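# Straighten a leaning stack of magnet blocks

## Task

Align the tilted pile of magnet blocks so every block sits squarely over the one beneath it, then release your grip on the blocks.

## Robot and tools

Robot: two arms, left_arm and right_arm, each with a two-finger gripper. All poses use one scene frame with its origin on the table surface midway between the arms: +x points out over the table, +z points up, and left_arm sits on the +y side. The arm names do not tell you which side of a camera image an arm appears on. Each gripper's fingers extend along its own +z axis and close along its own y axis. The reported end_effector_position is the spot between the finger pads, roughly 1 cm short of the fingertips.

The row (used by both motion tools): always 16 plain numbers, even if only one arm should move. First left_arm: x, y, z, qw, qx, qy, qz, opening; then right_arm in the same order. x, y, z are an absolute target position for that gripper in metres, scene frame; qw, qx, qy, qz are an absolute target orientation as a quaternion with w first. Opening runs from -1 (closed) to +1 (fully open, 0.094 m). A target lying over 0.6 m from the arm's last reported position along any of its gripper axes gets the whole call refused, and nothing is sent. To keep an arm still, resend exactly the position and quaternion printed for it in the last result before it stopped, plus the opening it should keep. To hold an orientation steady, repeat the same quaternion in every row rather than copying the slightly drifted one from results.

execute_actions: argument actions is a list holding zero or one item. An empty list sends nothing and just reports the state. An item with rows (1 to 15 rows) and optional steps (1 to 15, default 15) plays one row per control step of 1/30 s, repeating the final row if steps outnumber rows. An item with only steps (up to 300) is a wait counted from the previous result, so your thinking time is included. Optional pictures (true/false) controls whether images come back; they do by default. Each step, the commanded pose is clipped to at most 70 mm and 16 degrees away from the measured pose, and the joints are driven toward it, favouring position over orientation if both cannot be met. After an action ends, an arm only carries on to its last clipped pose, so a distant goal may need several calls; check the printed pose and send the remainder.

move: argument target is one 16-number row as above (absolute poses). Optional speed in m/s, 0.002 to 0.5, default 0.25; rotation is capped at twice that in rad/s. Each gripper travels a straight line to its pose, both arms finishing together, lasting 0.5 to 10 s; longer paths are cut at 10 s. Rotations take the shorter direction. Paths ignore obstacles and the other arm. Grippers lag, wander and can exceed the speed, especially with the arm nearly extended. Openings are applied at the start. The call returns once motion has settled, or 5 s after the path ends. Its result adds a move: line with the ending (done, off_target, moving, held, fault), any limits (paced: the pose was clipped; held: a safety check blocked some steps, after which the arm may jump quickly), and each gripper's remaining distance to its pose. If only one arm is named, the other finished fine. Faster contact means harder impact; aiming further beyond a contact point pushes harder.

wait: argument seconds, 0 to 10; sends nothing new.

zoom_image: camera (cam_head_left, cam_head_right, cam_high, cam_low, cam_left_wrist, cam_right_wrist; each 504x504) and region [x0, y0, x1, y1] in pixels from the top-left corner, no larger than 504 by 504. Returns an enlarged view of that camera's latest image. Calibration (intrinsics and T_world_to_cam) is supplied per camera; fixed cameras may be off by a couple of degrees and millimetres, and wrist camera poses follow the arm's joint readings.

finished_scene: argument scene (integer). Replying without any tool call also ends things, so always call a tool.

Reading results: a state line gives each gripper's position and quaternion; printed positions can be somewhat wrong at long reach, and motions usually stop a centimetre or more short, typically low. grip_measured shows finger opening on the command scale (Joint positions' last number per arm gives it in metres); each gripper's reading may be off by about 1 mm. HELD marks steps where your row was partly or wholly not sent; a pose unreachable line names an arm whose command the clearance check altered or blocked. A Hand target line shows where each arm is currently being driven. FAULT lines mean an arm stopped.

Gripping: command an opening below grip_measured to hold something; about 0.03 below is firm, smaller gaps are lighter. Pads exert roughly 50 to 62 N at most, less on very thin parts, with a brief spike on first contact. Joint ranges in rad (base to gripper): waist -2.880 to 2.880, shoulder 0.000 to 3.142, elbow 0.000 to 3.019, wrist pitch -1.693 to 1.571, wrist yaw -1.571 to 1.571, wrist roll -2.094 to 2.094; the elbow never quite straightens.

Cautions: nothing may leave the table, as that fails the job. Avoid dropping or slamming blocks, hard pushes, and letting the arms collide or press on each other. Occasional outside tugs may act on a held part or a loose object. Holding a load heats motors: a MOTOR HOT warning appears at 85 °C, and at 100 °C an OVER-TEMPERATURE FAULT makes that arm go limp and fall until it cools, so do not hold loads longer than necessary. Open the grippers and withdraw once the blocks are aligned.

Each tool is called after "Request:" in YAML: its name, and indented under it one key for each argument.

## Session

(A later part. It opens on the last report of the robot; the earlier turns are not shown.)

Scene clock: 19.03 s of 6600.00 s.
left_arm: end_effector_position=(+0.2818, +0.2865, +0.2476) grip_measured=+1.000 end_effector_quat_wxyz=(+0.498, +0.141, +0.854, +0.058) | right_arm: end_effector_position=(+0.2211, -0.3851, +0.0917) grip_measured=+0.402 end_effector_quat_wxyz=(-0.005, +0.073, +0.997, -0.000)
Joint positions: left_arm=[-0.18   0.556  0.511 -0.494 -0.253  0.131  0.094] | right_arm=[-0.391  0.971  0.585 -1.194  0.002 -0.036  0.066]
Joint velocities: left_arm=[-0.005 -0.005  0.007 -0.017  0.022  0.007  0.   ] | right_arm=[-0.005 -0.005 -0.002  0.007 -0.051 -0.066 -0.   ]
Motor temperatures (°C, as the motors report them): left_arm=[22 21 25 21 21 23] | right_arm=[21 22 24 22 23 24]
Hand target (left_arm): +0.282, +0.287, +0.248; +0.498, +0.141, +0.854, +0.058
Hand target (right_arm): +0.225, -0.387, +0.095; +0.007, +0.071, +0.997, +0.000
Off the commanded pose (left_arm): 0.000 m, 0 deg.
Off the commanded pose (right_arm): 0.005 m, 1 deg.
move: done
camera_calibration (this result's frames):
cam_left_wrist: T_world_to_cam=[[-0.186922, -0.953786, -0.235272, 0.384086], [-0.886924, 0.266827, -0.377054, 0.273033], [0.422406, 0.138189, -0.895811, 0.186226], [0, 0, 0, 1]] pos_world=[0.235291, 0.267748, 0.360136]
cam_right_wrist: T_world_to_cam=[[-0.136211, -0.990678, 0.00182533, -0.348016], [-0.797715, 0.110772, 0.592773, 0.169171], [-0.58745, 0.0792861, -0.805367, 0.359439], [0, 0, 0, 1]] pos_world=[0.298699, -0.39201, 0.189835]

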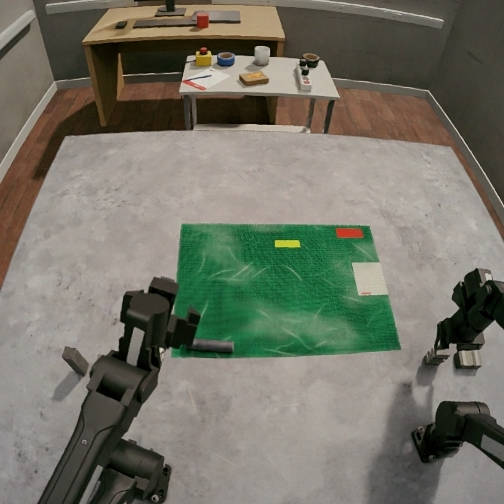

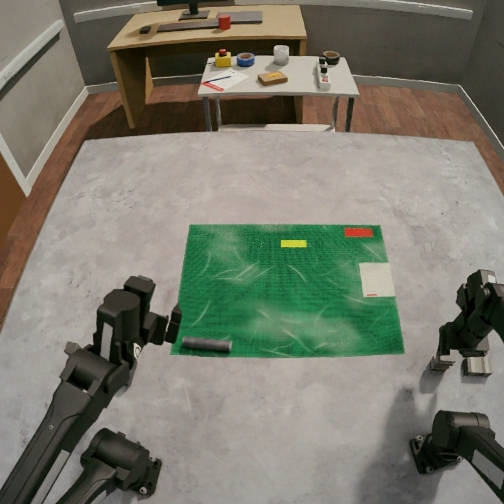

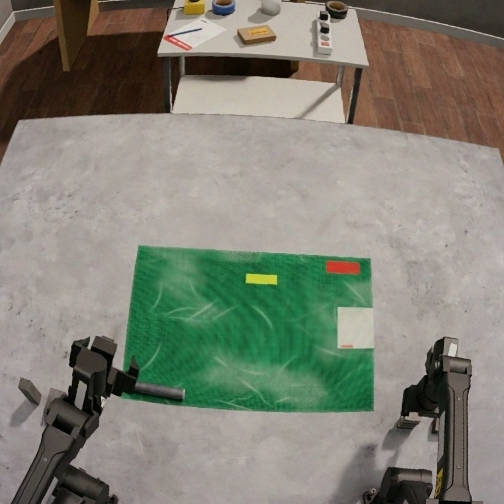

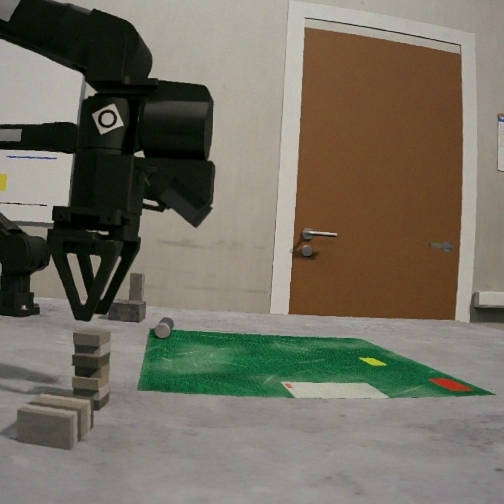

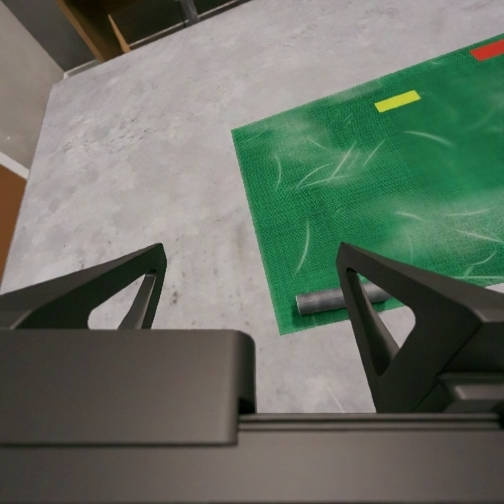

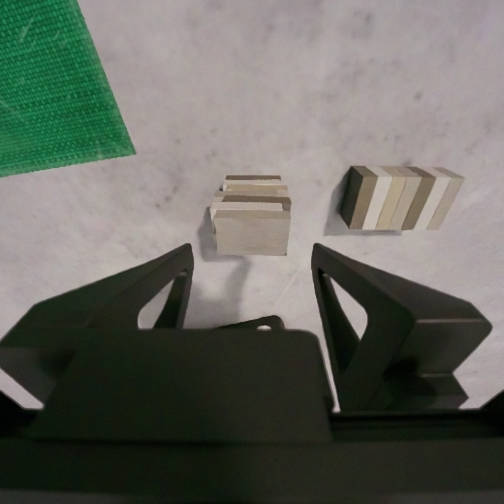

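Request:
execute_actions:
  actions: []

Scene clock: 20.47 s of 6600.00 s.
left_arm: end_effector_position=(+0.2818, +0.2865, +0.2476) grip_measured=+1.000 end_effector_quat_wxyz=(+0.498, +0.141, +0.854, +0.058) | right_arm: end_effector_position=(+0.2211, -0.3851, +0.0917) grip_measured=+0.402 end_effector_quat_wxyz=(-0.005, +0.072, +0.997, -0.000)
Joint positions: left_arm=[-0.18   0.556  0.511 -0.494 -0.253  0.131  0.094] | right_arm=[-0.391  0.971  0.585 -1.194  0.002 -0.039  0.066]
Joint velocities: left_arm=[-0.005 -0.005  0.007 -0.002 -0.022  0.051  0.   ] | right_arm=[-0.015  0.015 -0.022 -0.002 -0.007 -0.051  0.   ]
Motor temperatures (°C, as the motors report them): left_arm=[22 21 25 21 21 23] | right_arm=[21 22 24 22 23 24]
Hand target (left_arm): +0.282, +0.287, +0.248; +0.498, +0.141, +0.854, +0.058
Hand target (right_arm): +0.225, -0.387, +0.095; +0.007, +0.071, +0.997, +0.000
Off the commanded pose (left_arm): 0.000 m, 0 deg.
Off the commanded pose (right_arm): 0.005 m, 1 deg.
Steps of this call (steps 1 to 43: nothing new was sent). Readings (end_effector_position):
1: left_arm (+0.2818, +0.2865, +0.2476) | right_arm (+0.2211, -0.3851, +0.0917)
2: left_arm (+0.2818, +0.2865, +0.2476) | right_arm (+0.2211, -0.3851, +0.0917)
4: left_arm (+0.2818, +0.2865, +0.2476) | right_arm (+0.2211, -0.3851, +0.0917)
8: left_arm (+0.2818, +0.2865, +0.2476) | right_arm (+0.2211, -0.3851, +0.0917)
43: the state above
camera_calibration (this result's frames):
cam_left_wrist: T_world_to_cam=[[-0.186922, -0.953786, -0.235272, 0.384086], [-0.886924, 0.266827, -0.377054, 0.273033], [0.422406, 0.138189, -0.895811, 0.186226], [0, 0, 0, 1]] pos_world=[0.235291, 0.267748, 0.360136]
cam_right_wrist: T_world_to_cam=[[-0.133565, -0.991038, 0.00179765, -0.348737], [-0.798009, 0.108625, 0.592775, 0.168409], [-0.587659, 0.0777396, -0.805366, 0.358889], [0, 0, 0, 1]] pos_world=[0.298717, -0.391805, 0.189835]

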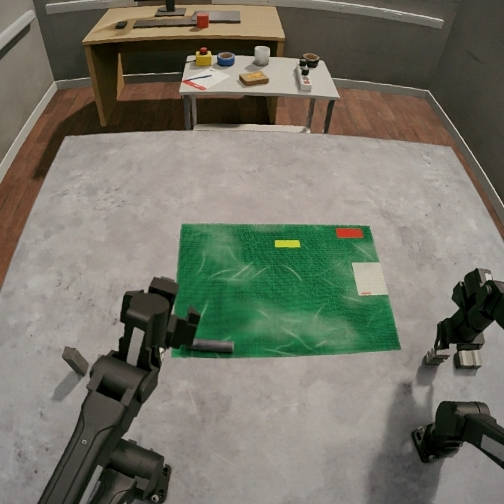

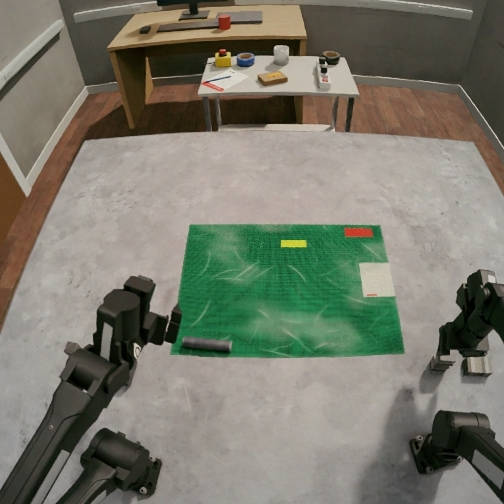

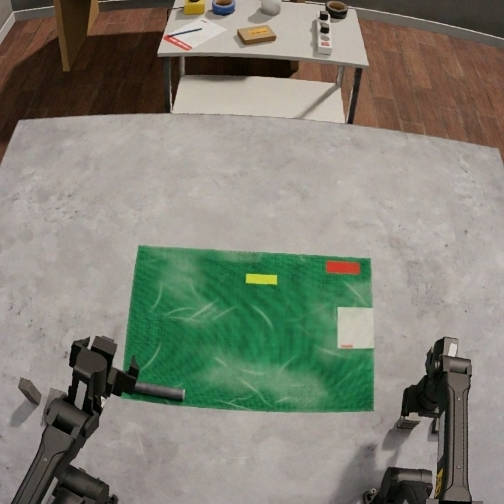

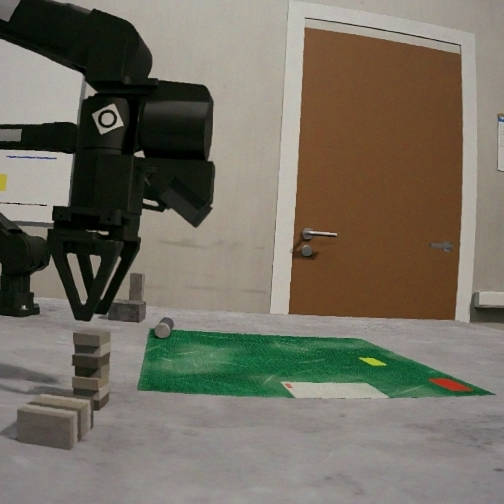

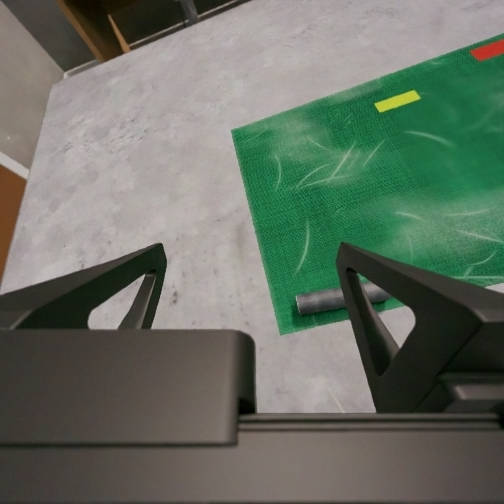

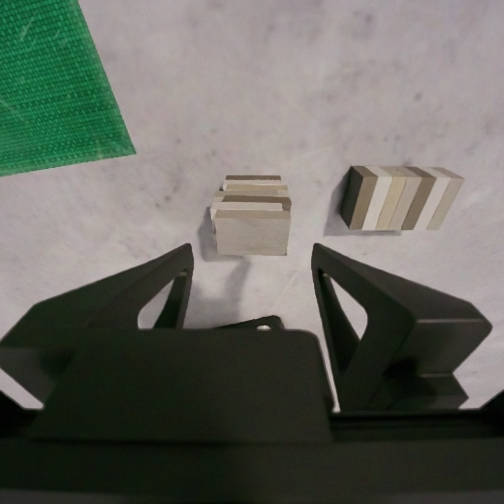

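Request:
move:
  target: [0.2818,0.2865,0.2476,0.498,0.141,0.854,0.058,1,0.226,-0.387,0.046,0.007,0.071,0.997,0,0.4]
  speed: 0.06

Request:
execute_actions:
  actions:
    - {"rows":[[0.2818,0.2865,0.2476,0.498,0.141,0.854,0.058,1,0.226,-0.387,0.046,0.007,0.071,0.997,0,0.28],[0.2818,0.2865,0.2476,0.498,0.141,0.854,0.058,1,0.226,-0.387,0.046,0.007,0.071,0.997,0,0.22],[0.2818,0.2865,0.2476,0.498,0.141,0.854,0.058,1,0.226,-0.387,0.046,0.007,0.071,0.997,0,0.17],[0.2818,0.2865,0.2476,0.498,0.141,0.854,0.058,1,0.226,-0.387,0.046,0.007,0.071,0.997,0,0.13],[0.2818,0.2865,0.2476,0.498,0.141,0.854,0.058,1,0.226,-0.387,0.046,0.007,0.071,0.997,0,0.09],[0.2818,0.2865,0.2476,0.498,0.141,0.854,0.058,1,0.226,-0.387,0.046,0.007,0.071,0.997,0,0.06],[0.2818,0.2865,0.2476,0.498,0.141,0.854,0.058,1,0.226,-0.387,0.046,0.007,0.071,0.997,0,0.03],[0.2818,0.2865,0.2476,0.498,0.141,0.854,0.058,1,0.226,-0.387,0.046,0.007,0.071,0.997,0,0.0],[0.2818,0.2865,0.2476,0.498,0.141,0.854,0.058,1,0.226,-0.387,0.046,0.007,0.071,0.997,0,-0.03],[0.2818,0.2865,0.2476,0.498,0.141,0.854,0.058,1,0.226,-0.387,0.046,0.007,0.071,0.997,0,-0.06],[0.2818,0.2865,0.2476,0.498,0.141,0.854,0.058,1,0.226,-0.387,0.046,0.007,0.071,0.997,0,-0.09],[0.2818,0.2865,0.2476,0.498,0.141,0.854,0.058,1,0.226,-0.387,0.046,0.007,0.071,0.997,0,-0.12],[0.2818,0.2865,0.2476,0.498,0.141,0.854,0.058,1,0.226,-0.387,0.046,0.007,0.071,0.997,0,-0.15],[0.2818,0.2865,0.2476,0.498,0.141,0.854,0.058,1,0.226,-0.387,0.046,0.007,0.071,0.997,0,-0.18]],"steps":15}
  pictures: false

Request:
execute_actions:
  actions:
    - {"steps":10}

Scene clock: 23.27 s of 6600.00 s.
left_arm: end_effector_position=(+0.2818, +0.2865, +0.2476) grip_measured=+1.000 end_effector_quat_wxyz=(+0.498, +0.141, +0.854, +0.058) | right_arm: end_effector_position=(+0.2214, -0.3851, +0.0458) grip_measured=+0.402 end_effector_quat_wxyz=(+0.002, +0.072, +0.997, -0.001)
Joint positions: left_arm=[-0.18   0.556  0.511 -0.494 -0.253  0.131  0.094] | right_arm=[-0.391  1.042  0.49  -1.014  0.002 -0.039  0.066]
Joint velocities: left_arm=[-0.005 -0.015 -0.002  0.007 -0.066 -0.051  0.   ] | right_arm=[-0.015  0.005 -0.002 -0.012 -0.007  0.007 -0.001]
Motor temperatures (°C, as the motors report them): left_arm=[22 21 25 21 21 23] | right_arm=[21 22 24 22 23 24]
Hand target (left_arm): +0.282, +0.287, +0.248; +0.498, +0.141, +0.854, +0.058
Hand target (right_arm): +0.225, -0.387, +0.046; +0.007, +0.071, +0.997, +0.000
Off the commanded pose (left_arm): 0.000 m, 0 deg.
Off the commanded pose (right_arm): 0.005 m, 1 deg.
move: done
camera_calibration (this result's frames):
cam_left_wrist: T_world_to_cam=[[-0.186922, -0.953786, -0.235272, 0.384086], [-0.886924, 0.266827, -0.377054, 0.273033], [0.422406, 0.138189, -0.895811, 0.186226], [0, 0, 0, 1]] pos_world=[0.235291, 0.267748, 0.360136]
cam_right_wrist: T_world_to_cam=[[-0.133598, -0.991032, 0.00252797, -0.348695], [-0.806812, 0.110244, 0.580431, 0.199038], [-0.575505, 0.0755046, -0.814305, 0.318964], [0, 0, 0, 1]] pos_world=[0.297567, -0.391594, 0.145088]

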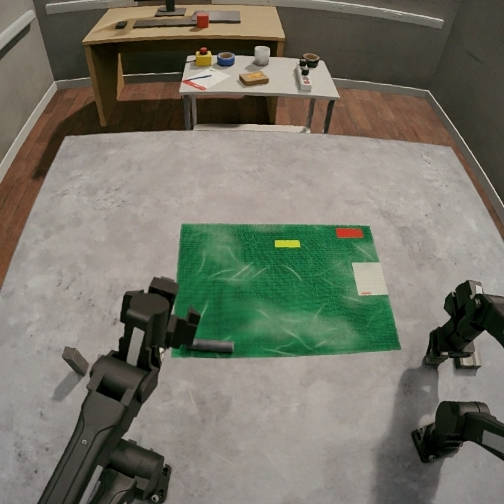

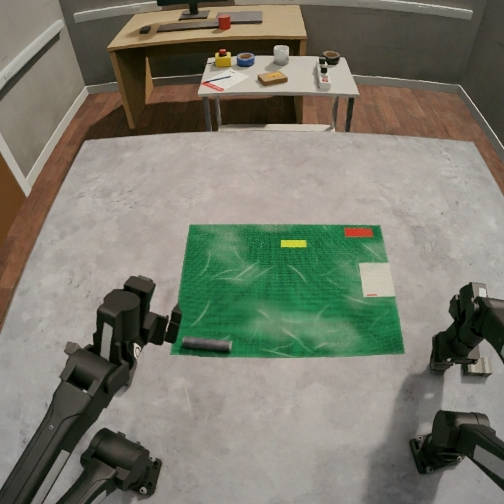

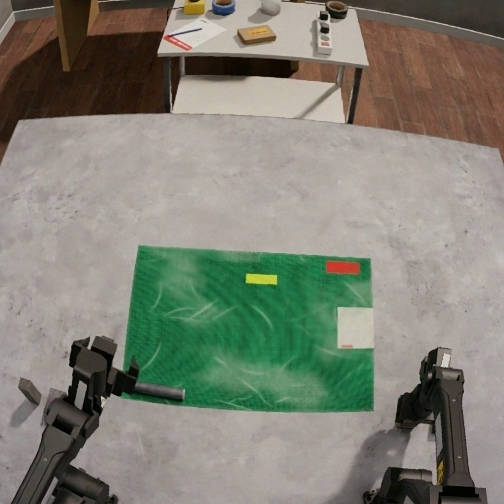

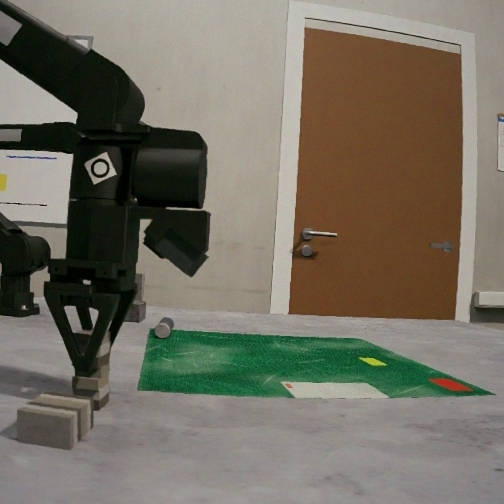

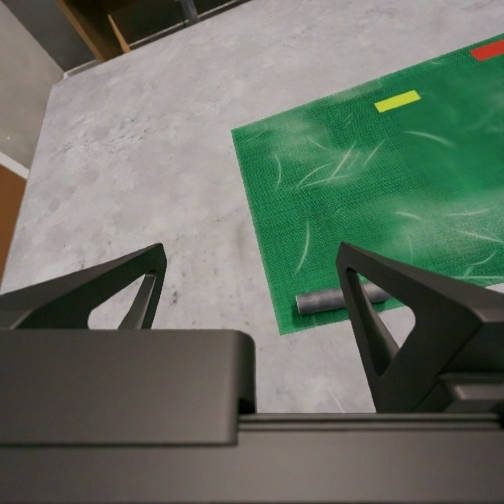

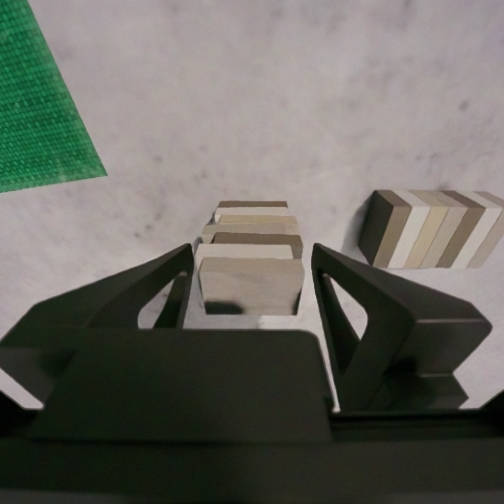

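Scene clock: 23.77 s of 6600.00 s.
left_arm: end_effector_position=(+0.2818, +0.2865, +0.2476) grip_measured=+1.000 end_effector_quat_wxyz=(+0.498, +0.141, +0.854, +0.058) | right_arm: end_effector_position=(+0.2223, -0.3842, +0.0456) grip_measured=-0.096 end_effector_quat_wxyz=(+0.004, +0.072, +0.997, +0.002)
Joint positions: left_arm=[-0.18   0.556  0.511 -0.494 -0.253  0.131  0.094] | right_arm=[-0.391  1.042  0.49  -1.011 -0.005 -0.039  0.042]
Joint velocities: left_arm=[-0.024 -0.015  0.007 -0.007 -0.037  0.022  0.   ] | right_arm=[ 0.015 -0.015  0.012 -0.007 -0.051 -0.022  0.   ]
Motor temperatures (°C, as the motors report them): left_arm=[22 21 25 21 21 23] | right_arm=[21 22 24 22 23 24]
Hand target (left_arm): +0.282, +0.287, +0.248; +0.498, +0.141, +0.854, +0.058
Hand target (right_arm): +0.226, -0.387, +0.046; +0.007, +0.071, +0.997, -0.000
Off the commanded pose (left_arm): 0.000 m, 0 deg.
Off the commanded pose (right_arm): 0.005 m, 0 deg.
Steps of this call (steps 1 to 15: all 15 steps of this action). Readings (end_effector_position):
1: left_arm (+0.2818, +0.2865, +0.2476) | right_arm (+0.2215, -0.3851, +0.0458)
2: left_arm (+0.2818, +0.2865, +0.2476) | right_arm (+0.2217, -0.3852, +0.0458)
4: left_arm (+0.2818, +0.2865, +0.2476) | right_arm (+0.2219, -0.3852, +0.0458)
8: left_arm (+0.2818, +0.2865, +0.2476) | right_arm (+0.2221, -0.3845, +0.0457)
15: the state above

Scene clock: 24.10 s of 6600.00 s.
left_arm: end_effector_position=(+0.2818, +0.2865, +0.2476) grip_measured=+1.000 end_effector_quat_wxyz=(+0.498, +0.141, +0.854, +0.058) | right_arm: end_effector_position=(+0.2223, -0.3842, +0.0456) grip_measured=-0.096 end_effector_quat_wxyz=(+0.004, +0.072, +0.997, +0.002)
Joint positions: left_arm=[-0.18   0.556  0.511 -0.494 -0.253  0.131  0.094] | right_arm=[-0.391  1.042  0.49  -1.011 -0.005 -0.039  0.042]
Joint velocities: left_arm=[-0.005 -0.005  0.002  0.007 -0.007 -0.007  0.   ] | right_arm=[-0.015 -0.005  0.012 -0.002  0.051 -0.022 -0.001]
Motor temperatures (°C, as the motors report them): left_arm=[22 21 25 21 21 23] | right_arm=[21 22 24 22 23 24]
Hand target (left_arm): +0.282, +0.287, +0.248; +0.498, +0.141, +0.854, +0.058
Hand target (right_arm): +0.226, -0.387, +0.046; +0.007, +0.071, +0.997, -0.000
Off the commanded pose (left_arm): 0.000 m, 0 deg.
Off the commanded pose (right_arm): 0.005 m, 0 deg.
Steps of this call (steps 1 to 10: nothing new was sent). Readings (end_effector_position):
1: left_arm (+0.2818, +0.2865, +0.2476) | right_arm (+0.2223, -0.3842, +0.0456)
2: left_arm (+0.2818, +0.2865, +0.2476) | right_arm (+0.2223, -0.3842, +0.0456)
4: left_arm (+0.2818, +0.2865, +0.2476) | right_arm (+0.2223, -0.3842, +0.0456)
8: left_arm (+0.2818, +0.2865, +0.2476) | right_arm (+0.2223, -0.3842, +0.0456)
10: the state above
camera_calibration (this result's frames):
cam_left_wrist: T_world_to_cam=[[-0.186922, -0.953786, -0.235272, 0.384086], [-0.886924, 0.266827, -0.377054, 0.273033], [0.422406, 0.138189, -0.895811, 0.186226], [0, 0, 0, 1]] pos_world=[0.235291, 0.267748, 0.360136]
cam_right_wrist: T_world_to_cam=[[-0.133556, -0.991034, -0.00384, -0.347333], [-0.8088, 0.106757, 0.578312, 0.198919], [-0.572717, 0.0803429, -0.815806, 0.320587], [0, 0, 0, 1]] pos_world=[0.298103, -0.391211, 0.145165]

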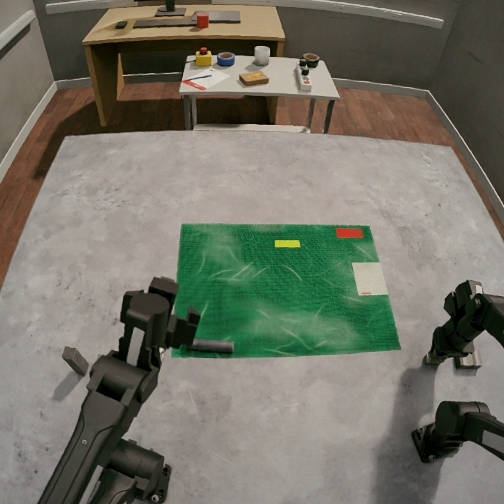

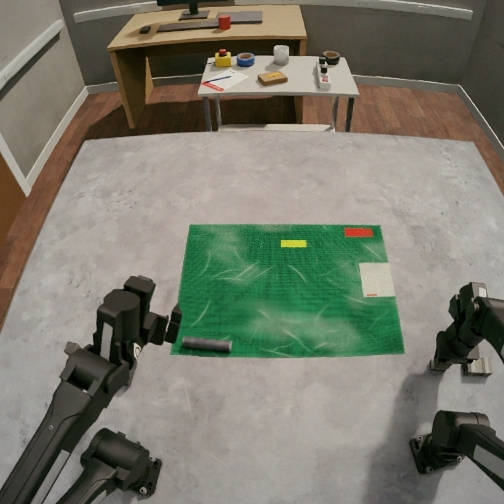

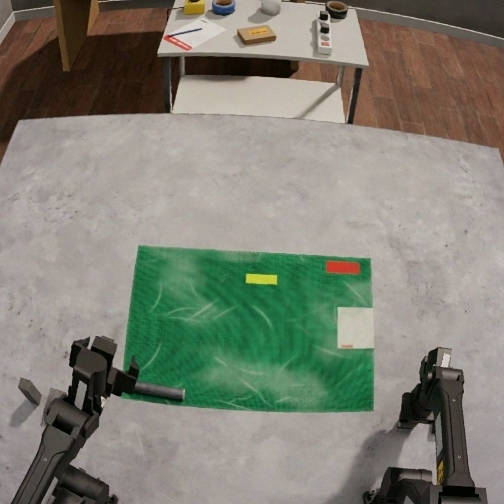

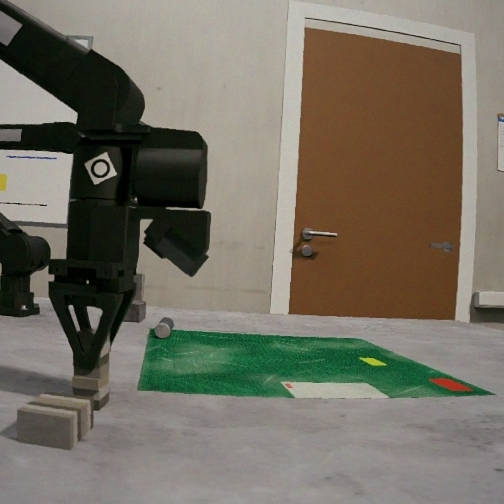

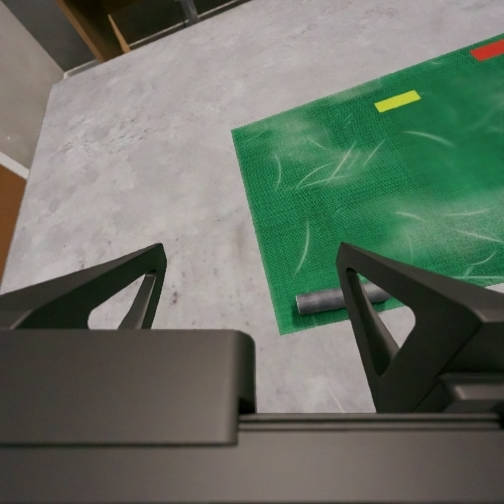

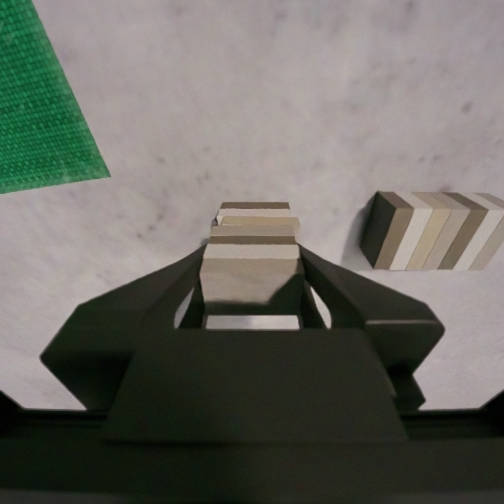

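The third block sticks out, so I'll open to 0.35.

Request:
execute_actions:
  actions:
    - {"rows":[[0.2818,0.2865,0.2476,0.498,0.141,0.854,0.058,1,0.226,-0.387,0.046,0.007,0.071,0.997,0,0.35]],"steps":9}
  pictures: false

Request:
move:
  target: [0.2818,0.2865,0.2476,0.498,0.141,0.854,0.058,1,0.226,-0.387,0.012,0.007,0.071,0.997,0,0.35]
  speed: 0.05

Request:
execute_actions:
  actions:
    - {"rows":[[0.2818,0.2865,0.2476,0.498,0.141,0.854,0.058,1,0.226,-0.387,0.012,0.007,0.071,0.997,0,0.27],[0.2818,0.2865,0.2476,0.498,0.141,0.854,0.058,1,0.226,-0.387,0.012,0.007,0.071,0.997,0,0.21],[0.2818,0.2865,0.2476,0.498,0.141,0.854,0.058,1,0.226,-0.387,0.012,0.007,0.071,0.997,0,0.17],[0.2818,0.2865,0.2476,0.498,0.141,0.854,0.058,1,0.226,-0.387,0.012,0.007,0.071,0.997,0,0.13],[0.2818,0.2865,0.2476,0.498,0.141,0.854,0.058,1,0.226,-0.387,0.012,0.007,0.071,0.997,0,0.09],[0.2818,0.2865,0.2476,0.498,0.141,0.854,0.058,1,0.226,-0.387,0.012,0.007,0.071,0.997,0,0.06],[0.2818,0.2865,0.2476,0.498,0.141,0.854,0.058,1,0.226,-0.387,0.012,0.007,0.071,0.997,0,0.03],[0.2818,0.2865,0.2476,0.498,0.141,0.854,0.058,1,0.226,-0.387,0.012,0.007,0.071,0.997,0,0.0],[0.2818,0.2865,0.2476,0.498,0.141,0.854,0.058,1,0.226,-0.387,0.012,0.007,0.071,0.997,0,-0.03],[0.2818,0.2865,0.2476,0.498,0.141,0.854,0.058,1,0.226,-0.387,0.012,0.007,0.071,0.997,0,-0.06],[0.2818,0.2865,0.2476,0.498,0.141,0.854,0.058,1,0.226,-0.387,0.012,0.007,0.071,0.997,0,-0.09],[0.2818,0.2865,0.2476,0.498,0.141,0.854,0.058,1,0.226,-0.387,0.012,0.007,0.071,0.997,0,-0.12],[0.2818,0.2865,0.2476,0.498,0.141,0.854,0.058,1,0.226,-0.387,0.012,0.007,0.071,0.997,0,-0.15]],"steps":15}

Scene clock: 26.27 s of 6600.00 s.
left_arm: end_effector_position=(+0.2818, +0.2865, +0.2476) grip_measured=+1.000 end_effector_quat_wxyz=(+0.498, +0.141, +0.854, +0.058) | right_arm: end_effector_position=(+0.2223, -0.3842, +0.0456) grip_measured=+0.348 end_effector_quat_wxyz=(+0.004, +0.072, +0.997, +0.002)
Joint positions: left_arm=[-0.18   0.556  0.511 -0.494 -0.253  0.131  0.094] | right_arm=[-0.391  1.042  0.49  -1.011 -0.005 -0.039  0.063]
Joint velocities: left_arm=[-0.005 -0.015 -0.007 -0.012 -0.051  0.051  0.   ] | right_arm=[-0.005 -0.005 -0.022  0.012  0.022  0.007  0.001]
Motor temperatures (°C, as the motors report them): left_arm=[22 21 26 21 21 23] | right_arm=[21 22 24 22 23 24]
Hand target (left_arm): +0.282, +0.287, +0.248; +0.498, +0.141, +0.854, +0.058
Hand target (right_arm): +0.226, -0.387, +0.046; +0.007, +0.071, +0.997, +0.000
Off the commanded pose (left_arm): 0.000 m, 0 deg.
Off the commanded pose (right_arm): 0.005 m, 0 deg.
Steps of this call (steps 1 to 56: nothing new was sent; steps 57 to 65: all 9 steps of this action). Readings (end_effector_position):
57: left_arm (+0.2818, +0.2865, +0.2476) | right_arm (+0.2223, -0.3842, +0.0456)
58: left_arm (+0.2818, +0.2865, +0.2476) | right_arm (+0.2223, -0.3842, +0.0456)
60: left_arm (+0.2818, +0.2865, +0.2476) | right_arm (+0.2223, -0.3842, +0.0456)
64: left_arm (+0.2818, +0.2865, +0.2476) | right_arm (+0.2223, -0.3842, +0.0456)
65: the state above

Scene clock: 27.47 s of 6600.00 s.
left_arm: end_effector_position=(+0.2818, +0.2865, +0.2476) grip_measured=+1.000 end_effector_quat_wxyz=(+0.498, +0.141, +0.854, +0.058) | right_arm: end_effector_position=(+0.2225, -0.3842, +0.0125) grip_measured=+0.348 end_effector_quat_wxyz=(+0.004, +0.072, +0.997, +0.002)
Joint positions: left_arm=[-0.18   0.556  0.511 -0.494 -0.253  0.131  0.094] | right_arm=[-0.391  1.127  0.436 -0.873 -0.005 -0.039  0.063]
Joint velocities: left_arm=[-0.015 -0.005 -0.002  0.012 -0.095 -0.007  0.   ] | right_arm=[ 0.005 -0.015 -0.012  0.017 -0.037 -0.022 -0.001]
Motor temperatures (°C, as the motors report them): left_arm=[22 21 26 21 21 23] | right_arm=[21 22 24 22 23 24]
Hand target (left_arm): +0.282, +0.287, +0.248; +0.498, +0.141, +0.854, +0.058
Hand target (right_arm): +0.225, -0.387, +0.012; +0.007, +0.071, +0.997, +0.000
Off the commanded pose (left_arm): 0.000 m, 0 deg.
Off the commanded pose (right_arm): 0.005 m, 0 deg.
move: done
camera_calibration (this result's frames):
cam_left_wrist: T_world_to_cam=[[-0.186922, -0.953786, -0.235272, 0.384086], [-0.886924, 0.266827, -0.377054, 0.273033], [0.422406, 0.138189, -0.895811, 0.186226], [0, 0, 0, 1]] pos_world=[0.235291, 0.267748, 0.360136]
cam_right_wrist: T_world_to_cam=[[-0.133558, -0.991034, -0.00385827, -0.34747], [-0.808583, 0.106717, 0.578623, 0.218208], [-0.573023, 0.0803992, -0.815586, 0.293751], [0, 0, 0, 1]] pos_world=[0.298358, -0.391258, 0.111978]

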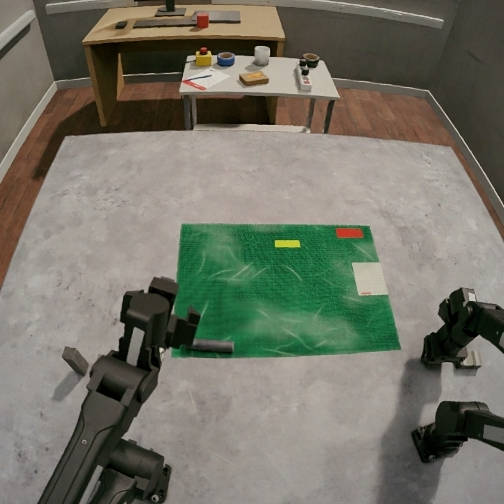

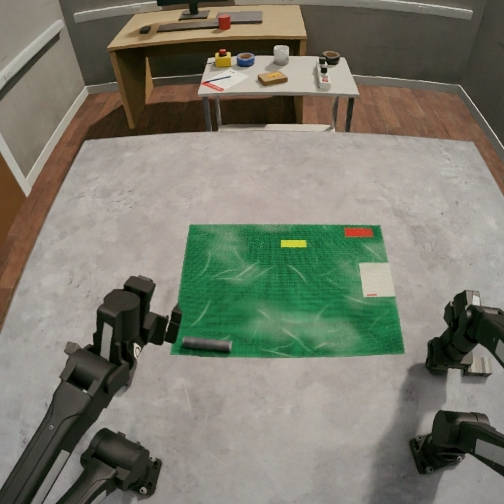

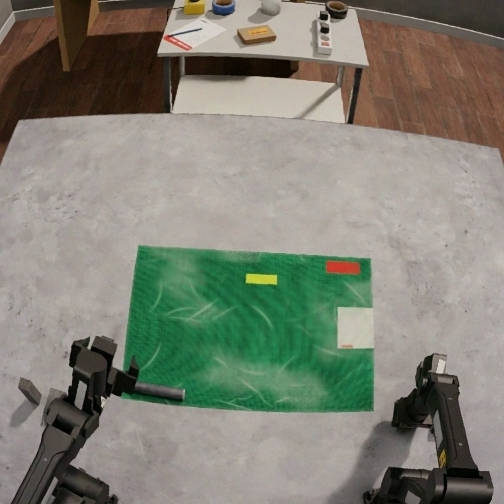

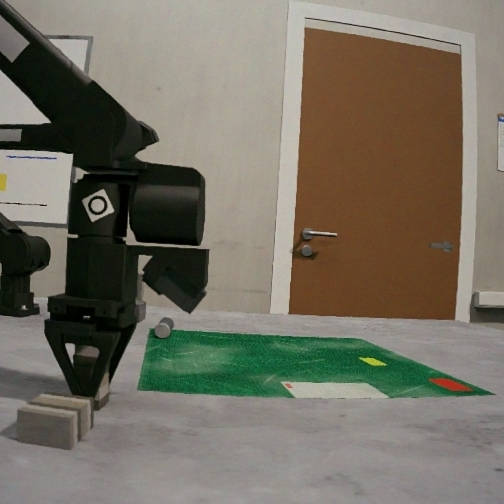

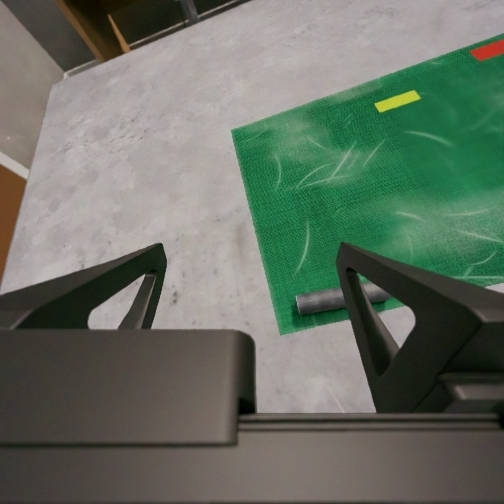

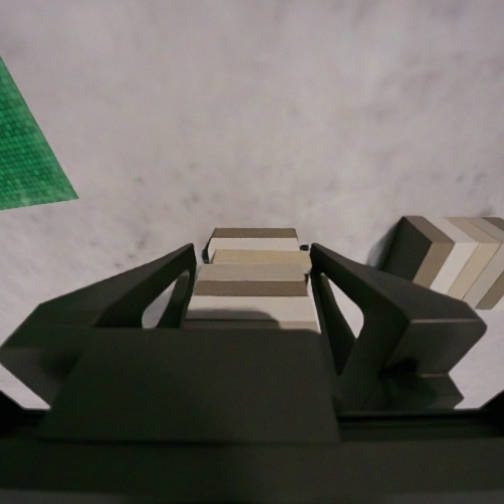

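Scene clock: 27.97 s of 6600.00 s.
left_arm: end_effector_position=(+0.2818, +0.2865, +0.2476) grip_measured=+1.000 end_effector_quat_wxyz=(+0.498, +0.141, +0.854, +0.058) | right_arm: end_effector_position=(+0.2231, -0.3855, +0.0123) grip_measured=-0.096 end_effector_quat_wxyz=(+0.005, +0.072, +0.997, -0.000)
Joint positions: left_arm=[-0.18   0.556  0.511 -0.494 -0.253  0.131  0.094] | right_arm=[-0.393  1.129  0.436 -0.869 -0.    -0.039  0.042]
Joint velocities: left_arm=[-0.005  0.005 -0.017  0.007  0.022 -0.022  0.   ] | right_arm=[-0.005 -0.005 -0.007 -0.002 -0.037 -0.007 -0.001]
Motor temperatures (°C, as the motors report them): left_arm=[22 21 26 21 21 23] | right_arm=[21 22 24 22 23 24]
Hand target (left_arm): +0.282, +0.287, +0.248; +0.498, +0.141, +0.854, +0.058
Hand target (right_arm): +0.226, -0.387, +0.012; +0.007, +0.071, +0.997, +0.000
Off the commanded pose (left_arm): 0.000 m, 0 deg.
Off the commanded pose (right_arm): 0.003 m, 0 deg.
Steps of this call (steps 1 to 15: all 15 steps of this action). Readings (end_effector_position):
1: left_arm (+0.2818, +0.2865, +0.2476) | right_arm (+0.2225, -0.3842, +0.0125)
2: left_arm (+0.2818, +0.2865, +0.2476) | right_arm (+0.2227, -0.3842, +0.0125)
4: left_arm (+0.2818, +0.2865, +0.2476) | right_arm (+0.2229, -0.3843, +0.0125)
8: left_arm (+0.2818, +0.2865, +0.2476) | right_arm (+0.2230, -0.3853, +0.0123)
15: the state above
camera_calibration (this result's frames):
cam_left_wrist: T_world_to_cam=[[-0.186922, -0.953786, -0.235272, 0.384086], [-0.886924, 0.266827, -0.377054, 0.273033], [0.422406, 0.138189, -0.895811, 0.186226], [0, 0, 0, 1]] pos_world=[0.235291, 0.267748, 0.360136]
cam_right_wrist: T_world_to_cam=[[-0.135104, -0.990831, 0.000845491, -0.348344], [-0.809449, 0.110864, 0.576629, 0.220754], [-0.571435, 0.0772205, -0.817006, 0.292444], [0, 0, 0, 1]] pos_world=[0.29874, -0.392207, 0.11193]

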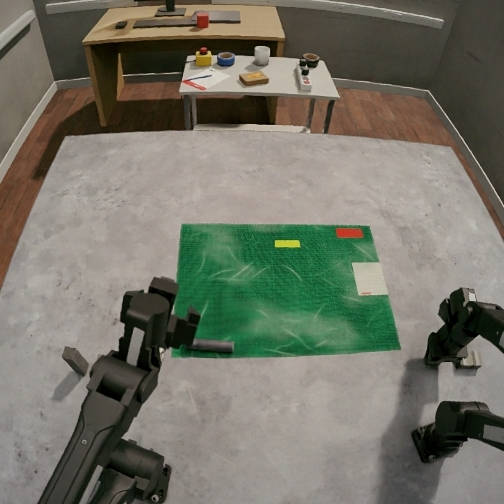

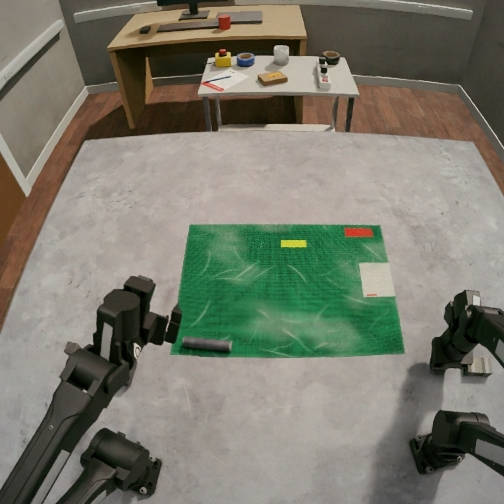

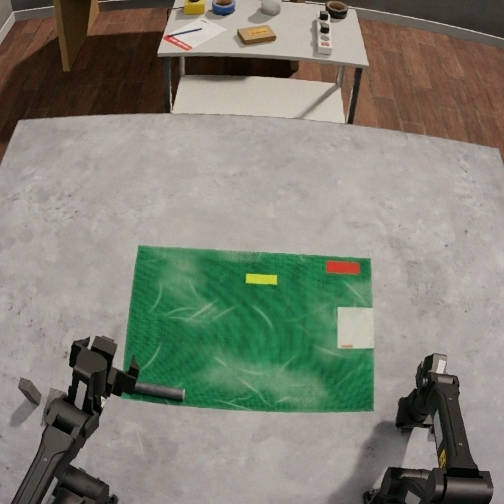

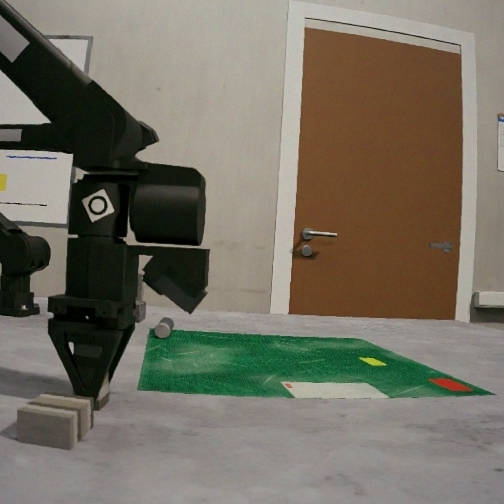

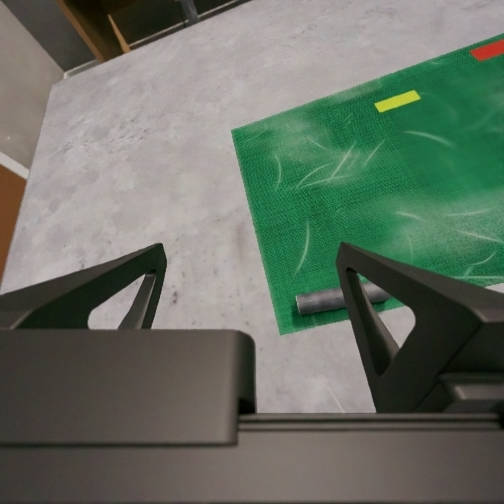

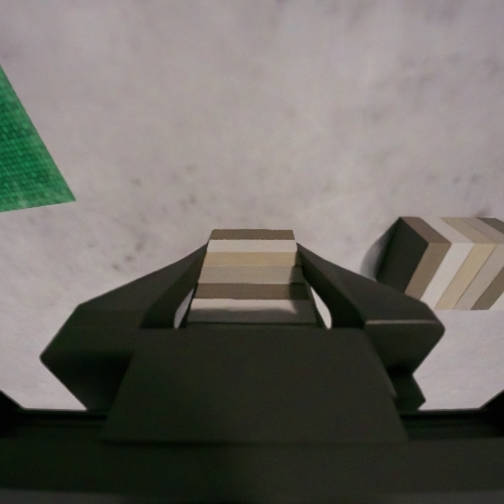

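Request:
execute_actions:
  actions:
    - {"rows":[[0.2818,0.2865,0.2476,0.498,0.141,0.854,0.058,1,0.226,-0.387,0.012,0.007,0.071,0.997,0,0.55]],"steps":10}
  pictures: false

Request:
move:
  target: [0.2818,0.2865,0.2476,0.498,0.141,0.854,0.058,1,0.243,-0.391,0.125,0.007,0.071,0.997,0,0.55]
  speed: 0.12

Request:
zoom_image:
  camera: "cam_low"
  region: [40,310,140,420]

Request:
zoom_image:
  camera: "cam_right_wrist"
  region: [190,150,320,280]

Scene clock: 29.17 s of 6600.00 s.
left_arm: end_effector_position=(+0.2818, +0.2865, +0.2476) grip_measured=+1.000 end_effector_quat_wxyz=(+0.498, +0.141, +0.854, +0.058) | right_arm: end_effector_position=(+0.2231, -0.3855, +0.0123) grip_measured=+0.548 end_effector_quat_wxyz=(+0.005, +0.072, +0.997, -0.000)
Joint positions: left_arm=[-0.18   0.556  0.511 -0.494 -0.253  0.131  0.094] | right_arm=[-0.393  1.129  0.436 -0.869 -0.    -0.039  0.073]
Joint velocities: left_arm=[-0.005  0.005 -0.002  0.007 -0.022  0.037  0.   ] | right_arm=[-0.024 -0.005  0.002 -0.007  0.051 -0.022 -0.   ]
Motor temperatures (°C, as the motors report them): left_arm=[22 21 26 21 21 23] | right_arm=[21 22 24 22 23 24]
Hand target (left_arm): +0.282, +0.287, +0.248; +0.498, +0.141, +0.854, +0.058
Hand target (right_arm): +0.226, -0.387, +0.012; +0.007, +0.071, +0.997, +0.000
Off the commanded pose (left_arm): 0.000 m, 0 deg.
Off the commanded pose (right_arm): 0.003 m, 0 deg.
Steps of this call (steps 1 to 26: nothing new was sent; steps 27 to 36: all 10 steps of this action). Readings (end_effector_position):
27: left_arm (+0.2818, +0.2865, +0.2476) | right_arm (+0.2231, -0.3855, +0.0123)
28: left_arm (+0.2818, +0.2865, +0.2476) | right_arm (+0.2231, -0.3855, +0.0123)
30: left_arm (+0.2818, +0.2865, +0.2476) | right_arm (+0.2231, -0.3855, +0.0123)
34: left_arm (+0.2818, +0.2865, +0.2476) | right_arm (+0.2231, -0.3855, +0.0123)
36: the state above

Scene clock: 30.73 s of 6600.00 s.
left_arm: end_effector_position=(+0.2818, +0.2865, +0.2476) grip_measured=+1.000 end_effector_quat_wxyz=(+0.498, +0.141, +0.854, +0.058) | right_arm: end_effector_position=(+0.2281, -0.3865, +0.1050) grip_measured=+0.548 end_effector_quat_wxyz=(-0.017, +0.072, +0.997, +0.002)
Joint positions: left_arm=[-0.18   0.556  0.511 -0.494 -0.253  0.131  0.094] | right_arm=[-0.393  0.999  0.637 -1.244 -0.    -0.04   0.073]
Joint velocities: left_arm=[-0.015  0.005 -0.002 -0.002 -0.007 -0.037  0.   ] | right_arm=[-0.015  0.005  0.007  0.002  0.051 -0.007  0.001]
Motor temperatures (°C, as the motors report them): left_arm=[22 21 26 21 21 23] | right_arm=[21 22 25 22 23 24]
Hand target (left_arm): +0.282, +0.287, +0.248; +0.498, +0.141, +0.854, +0.058
Hand target (right_arm): +0.244, -0.391, +0.124; +0.007, +0.071, +0.997, -0.000
Off the commanded pose (left_arm): 0.000 m, 0 deg.
Off the commanded pose (right_arm): 0.025 m, 3 deg.
move: off_target (right_arm)
camera_calibration (this result's frames):
cam_left_wrist: T_world_to_cam=[[-0.186922, -0.953786, -0.235272, 0.384086], [-0.886924, 0.266827, -0.377054, 0.273033], [0.422406, 0.138189, -0.895811, 0.186226], [0, 0, 0, 1]] pos_world=[0.235291, 0.267748, 0.360136]
cam_right_wrist: T_world_to_cam=[[-0.13398, -0.990983, -0.00132858, -0.348759], [-0.783711, 0.105137, 0.612163, 0.159687], [-0.606504, 0.0830591, -0.79073, 0.378674], [0, 0, 0, 1]] pos_world=[0.308088, -0.393855, 0.201211]

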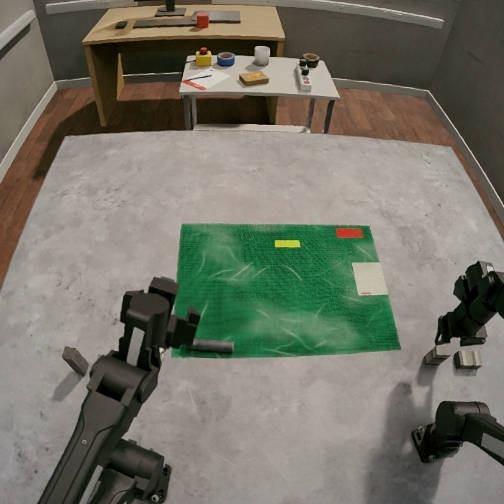

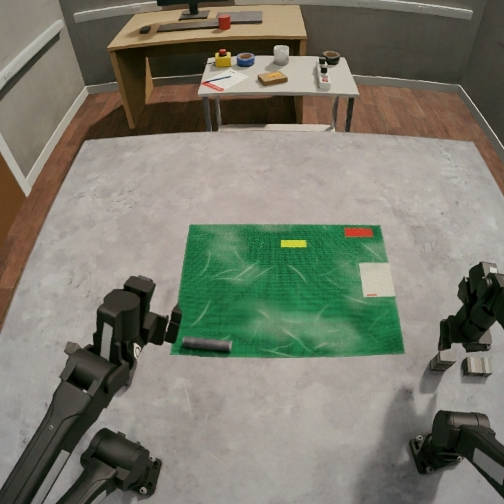

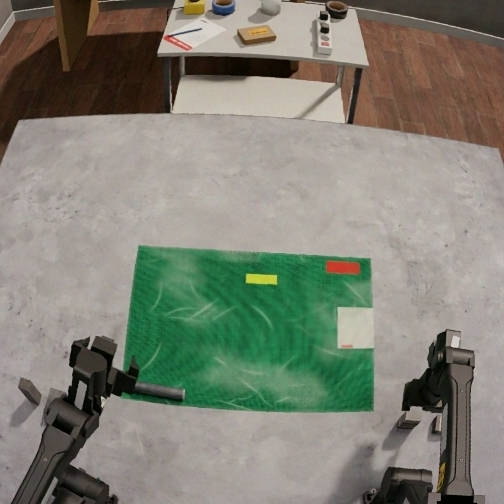

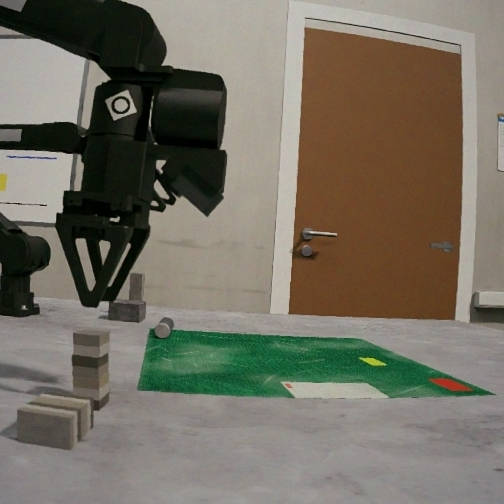

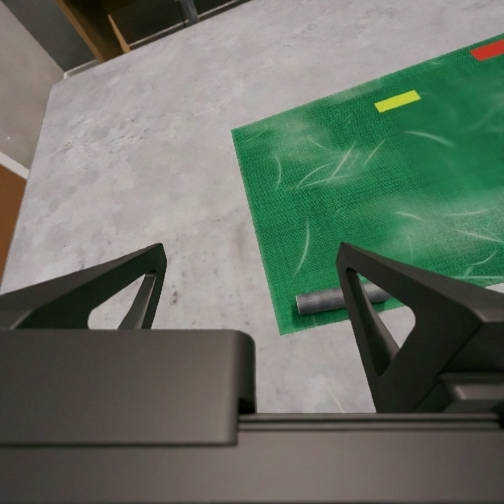

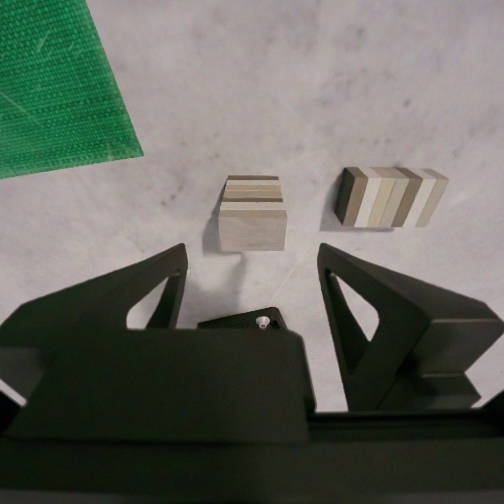

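Region (40, 310, 140, 420) of cam_low's 504x504 image, scaled by 4.582, with more detail than that image has; it fills the left 458 columns of this view, and the rest is white.

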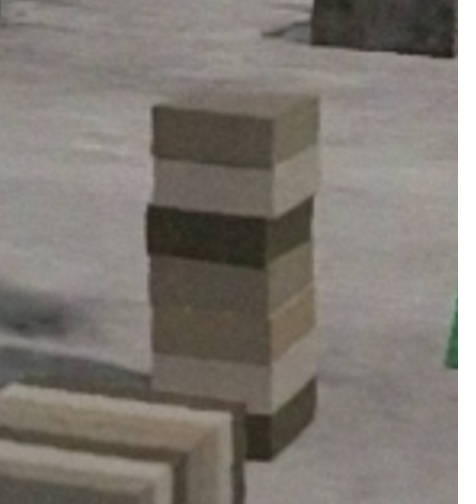

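Region (190, 150, 320, 280) of cam_right_wrist's 504x504 image, scaled by 3.877, with more detail than that image has.

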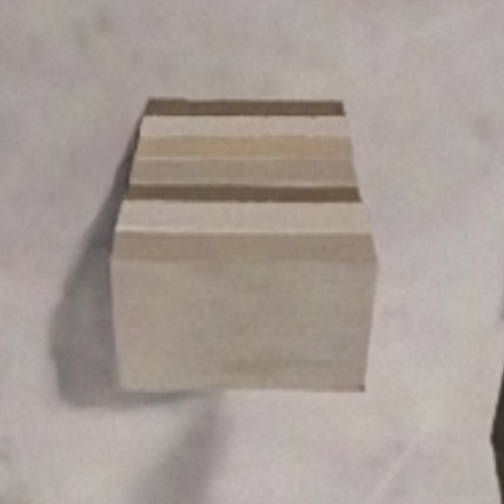

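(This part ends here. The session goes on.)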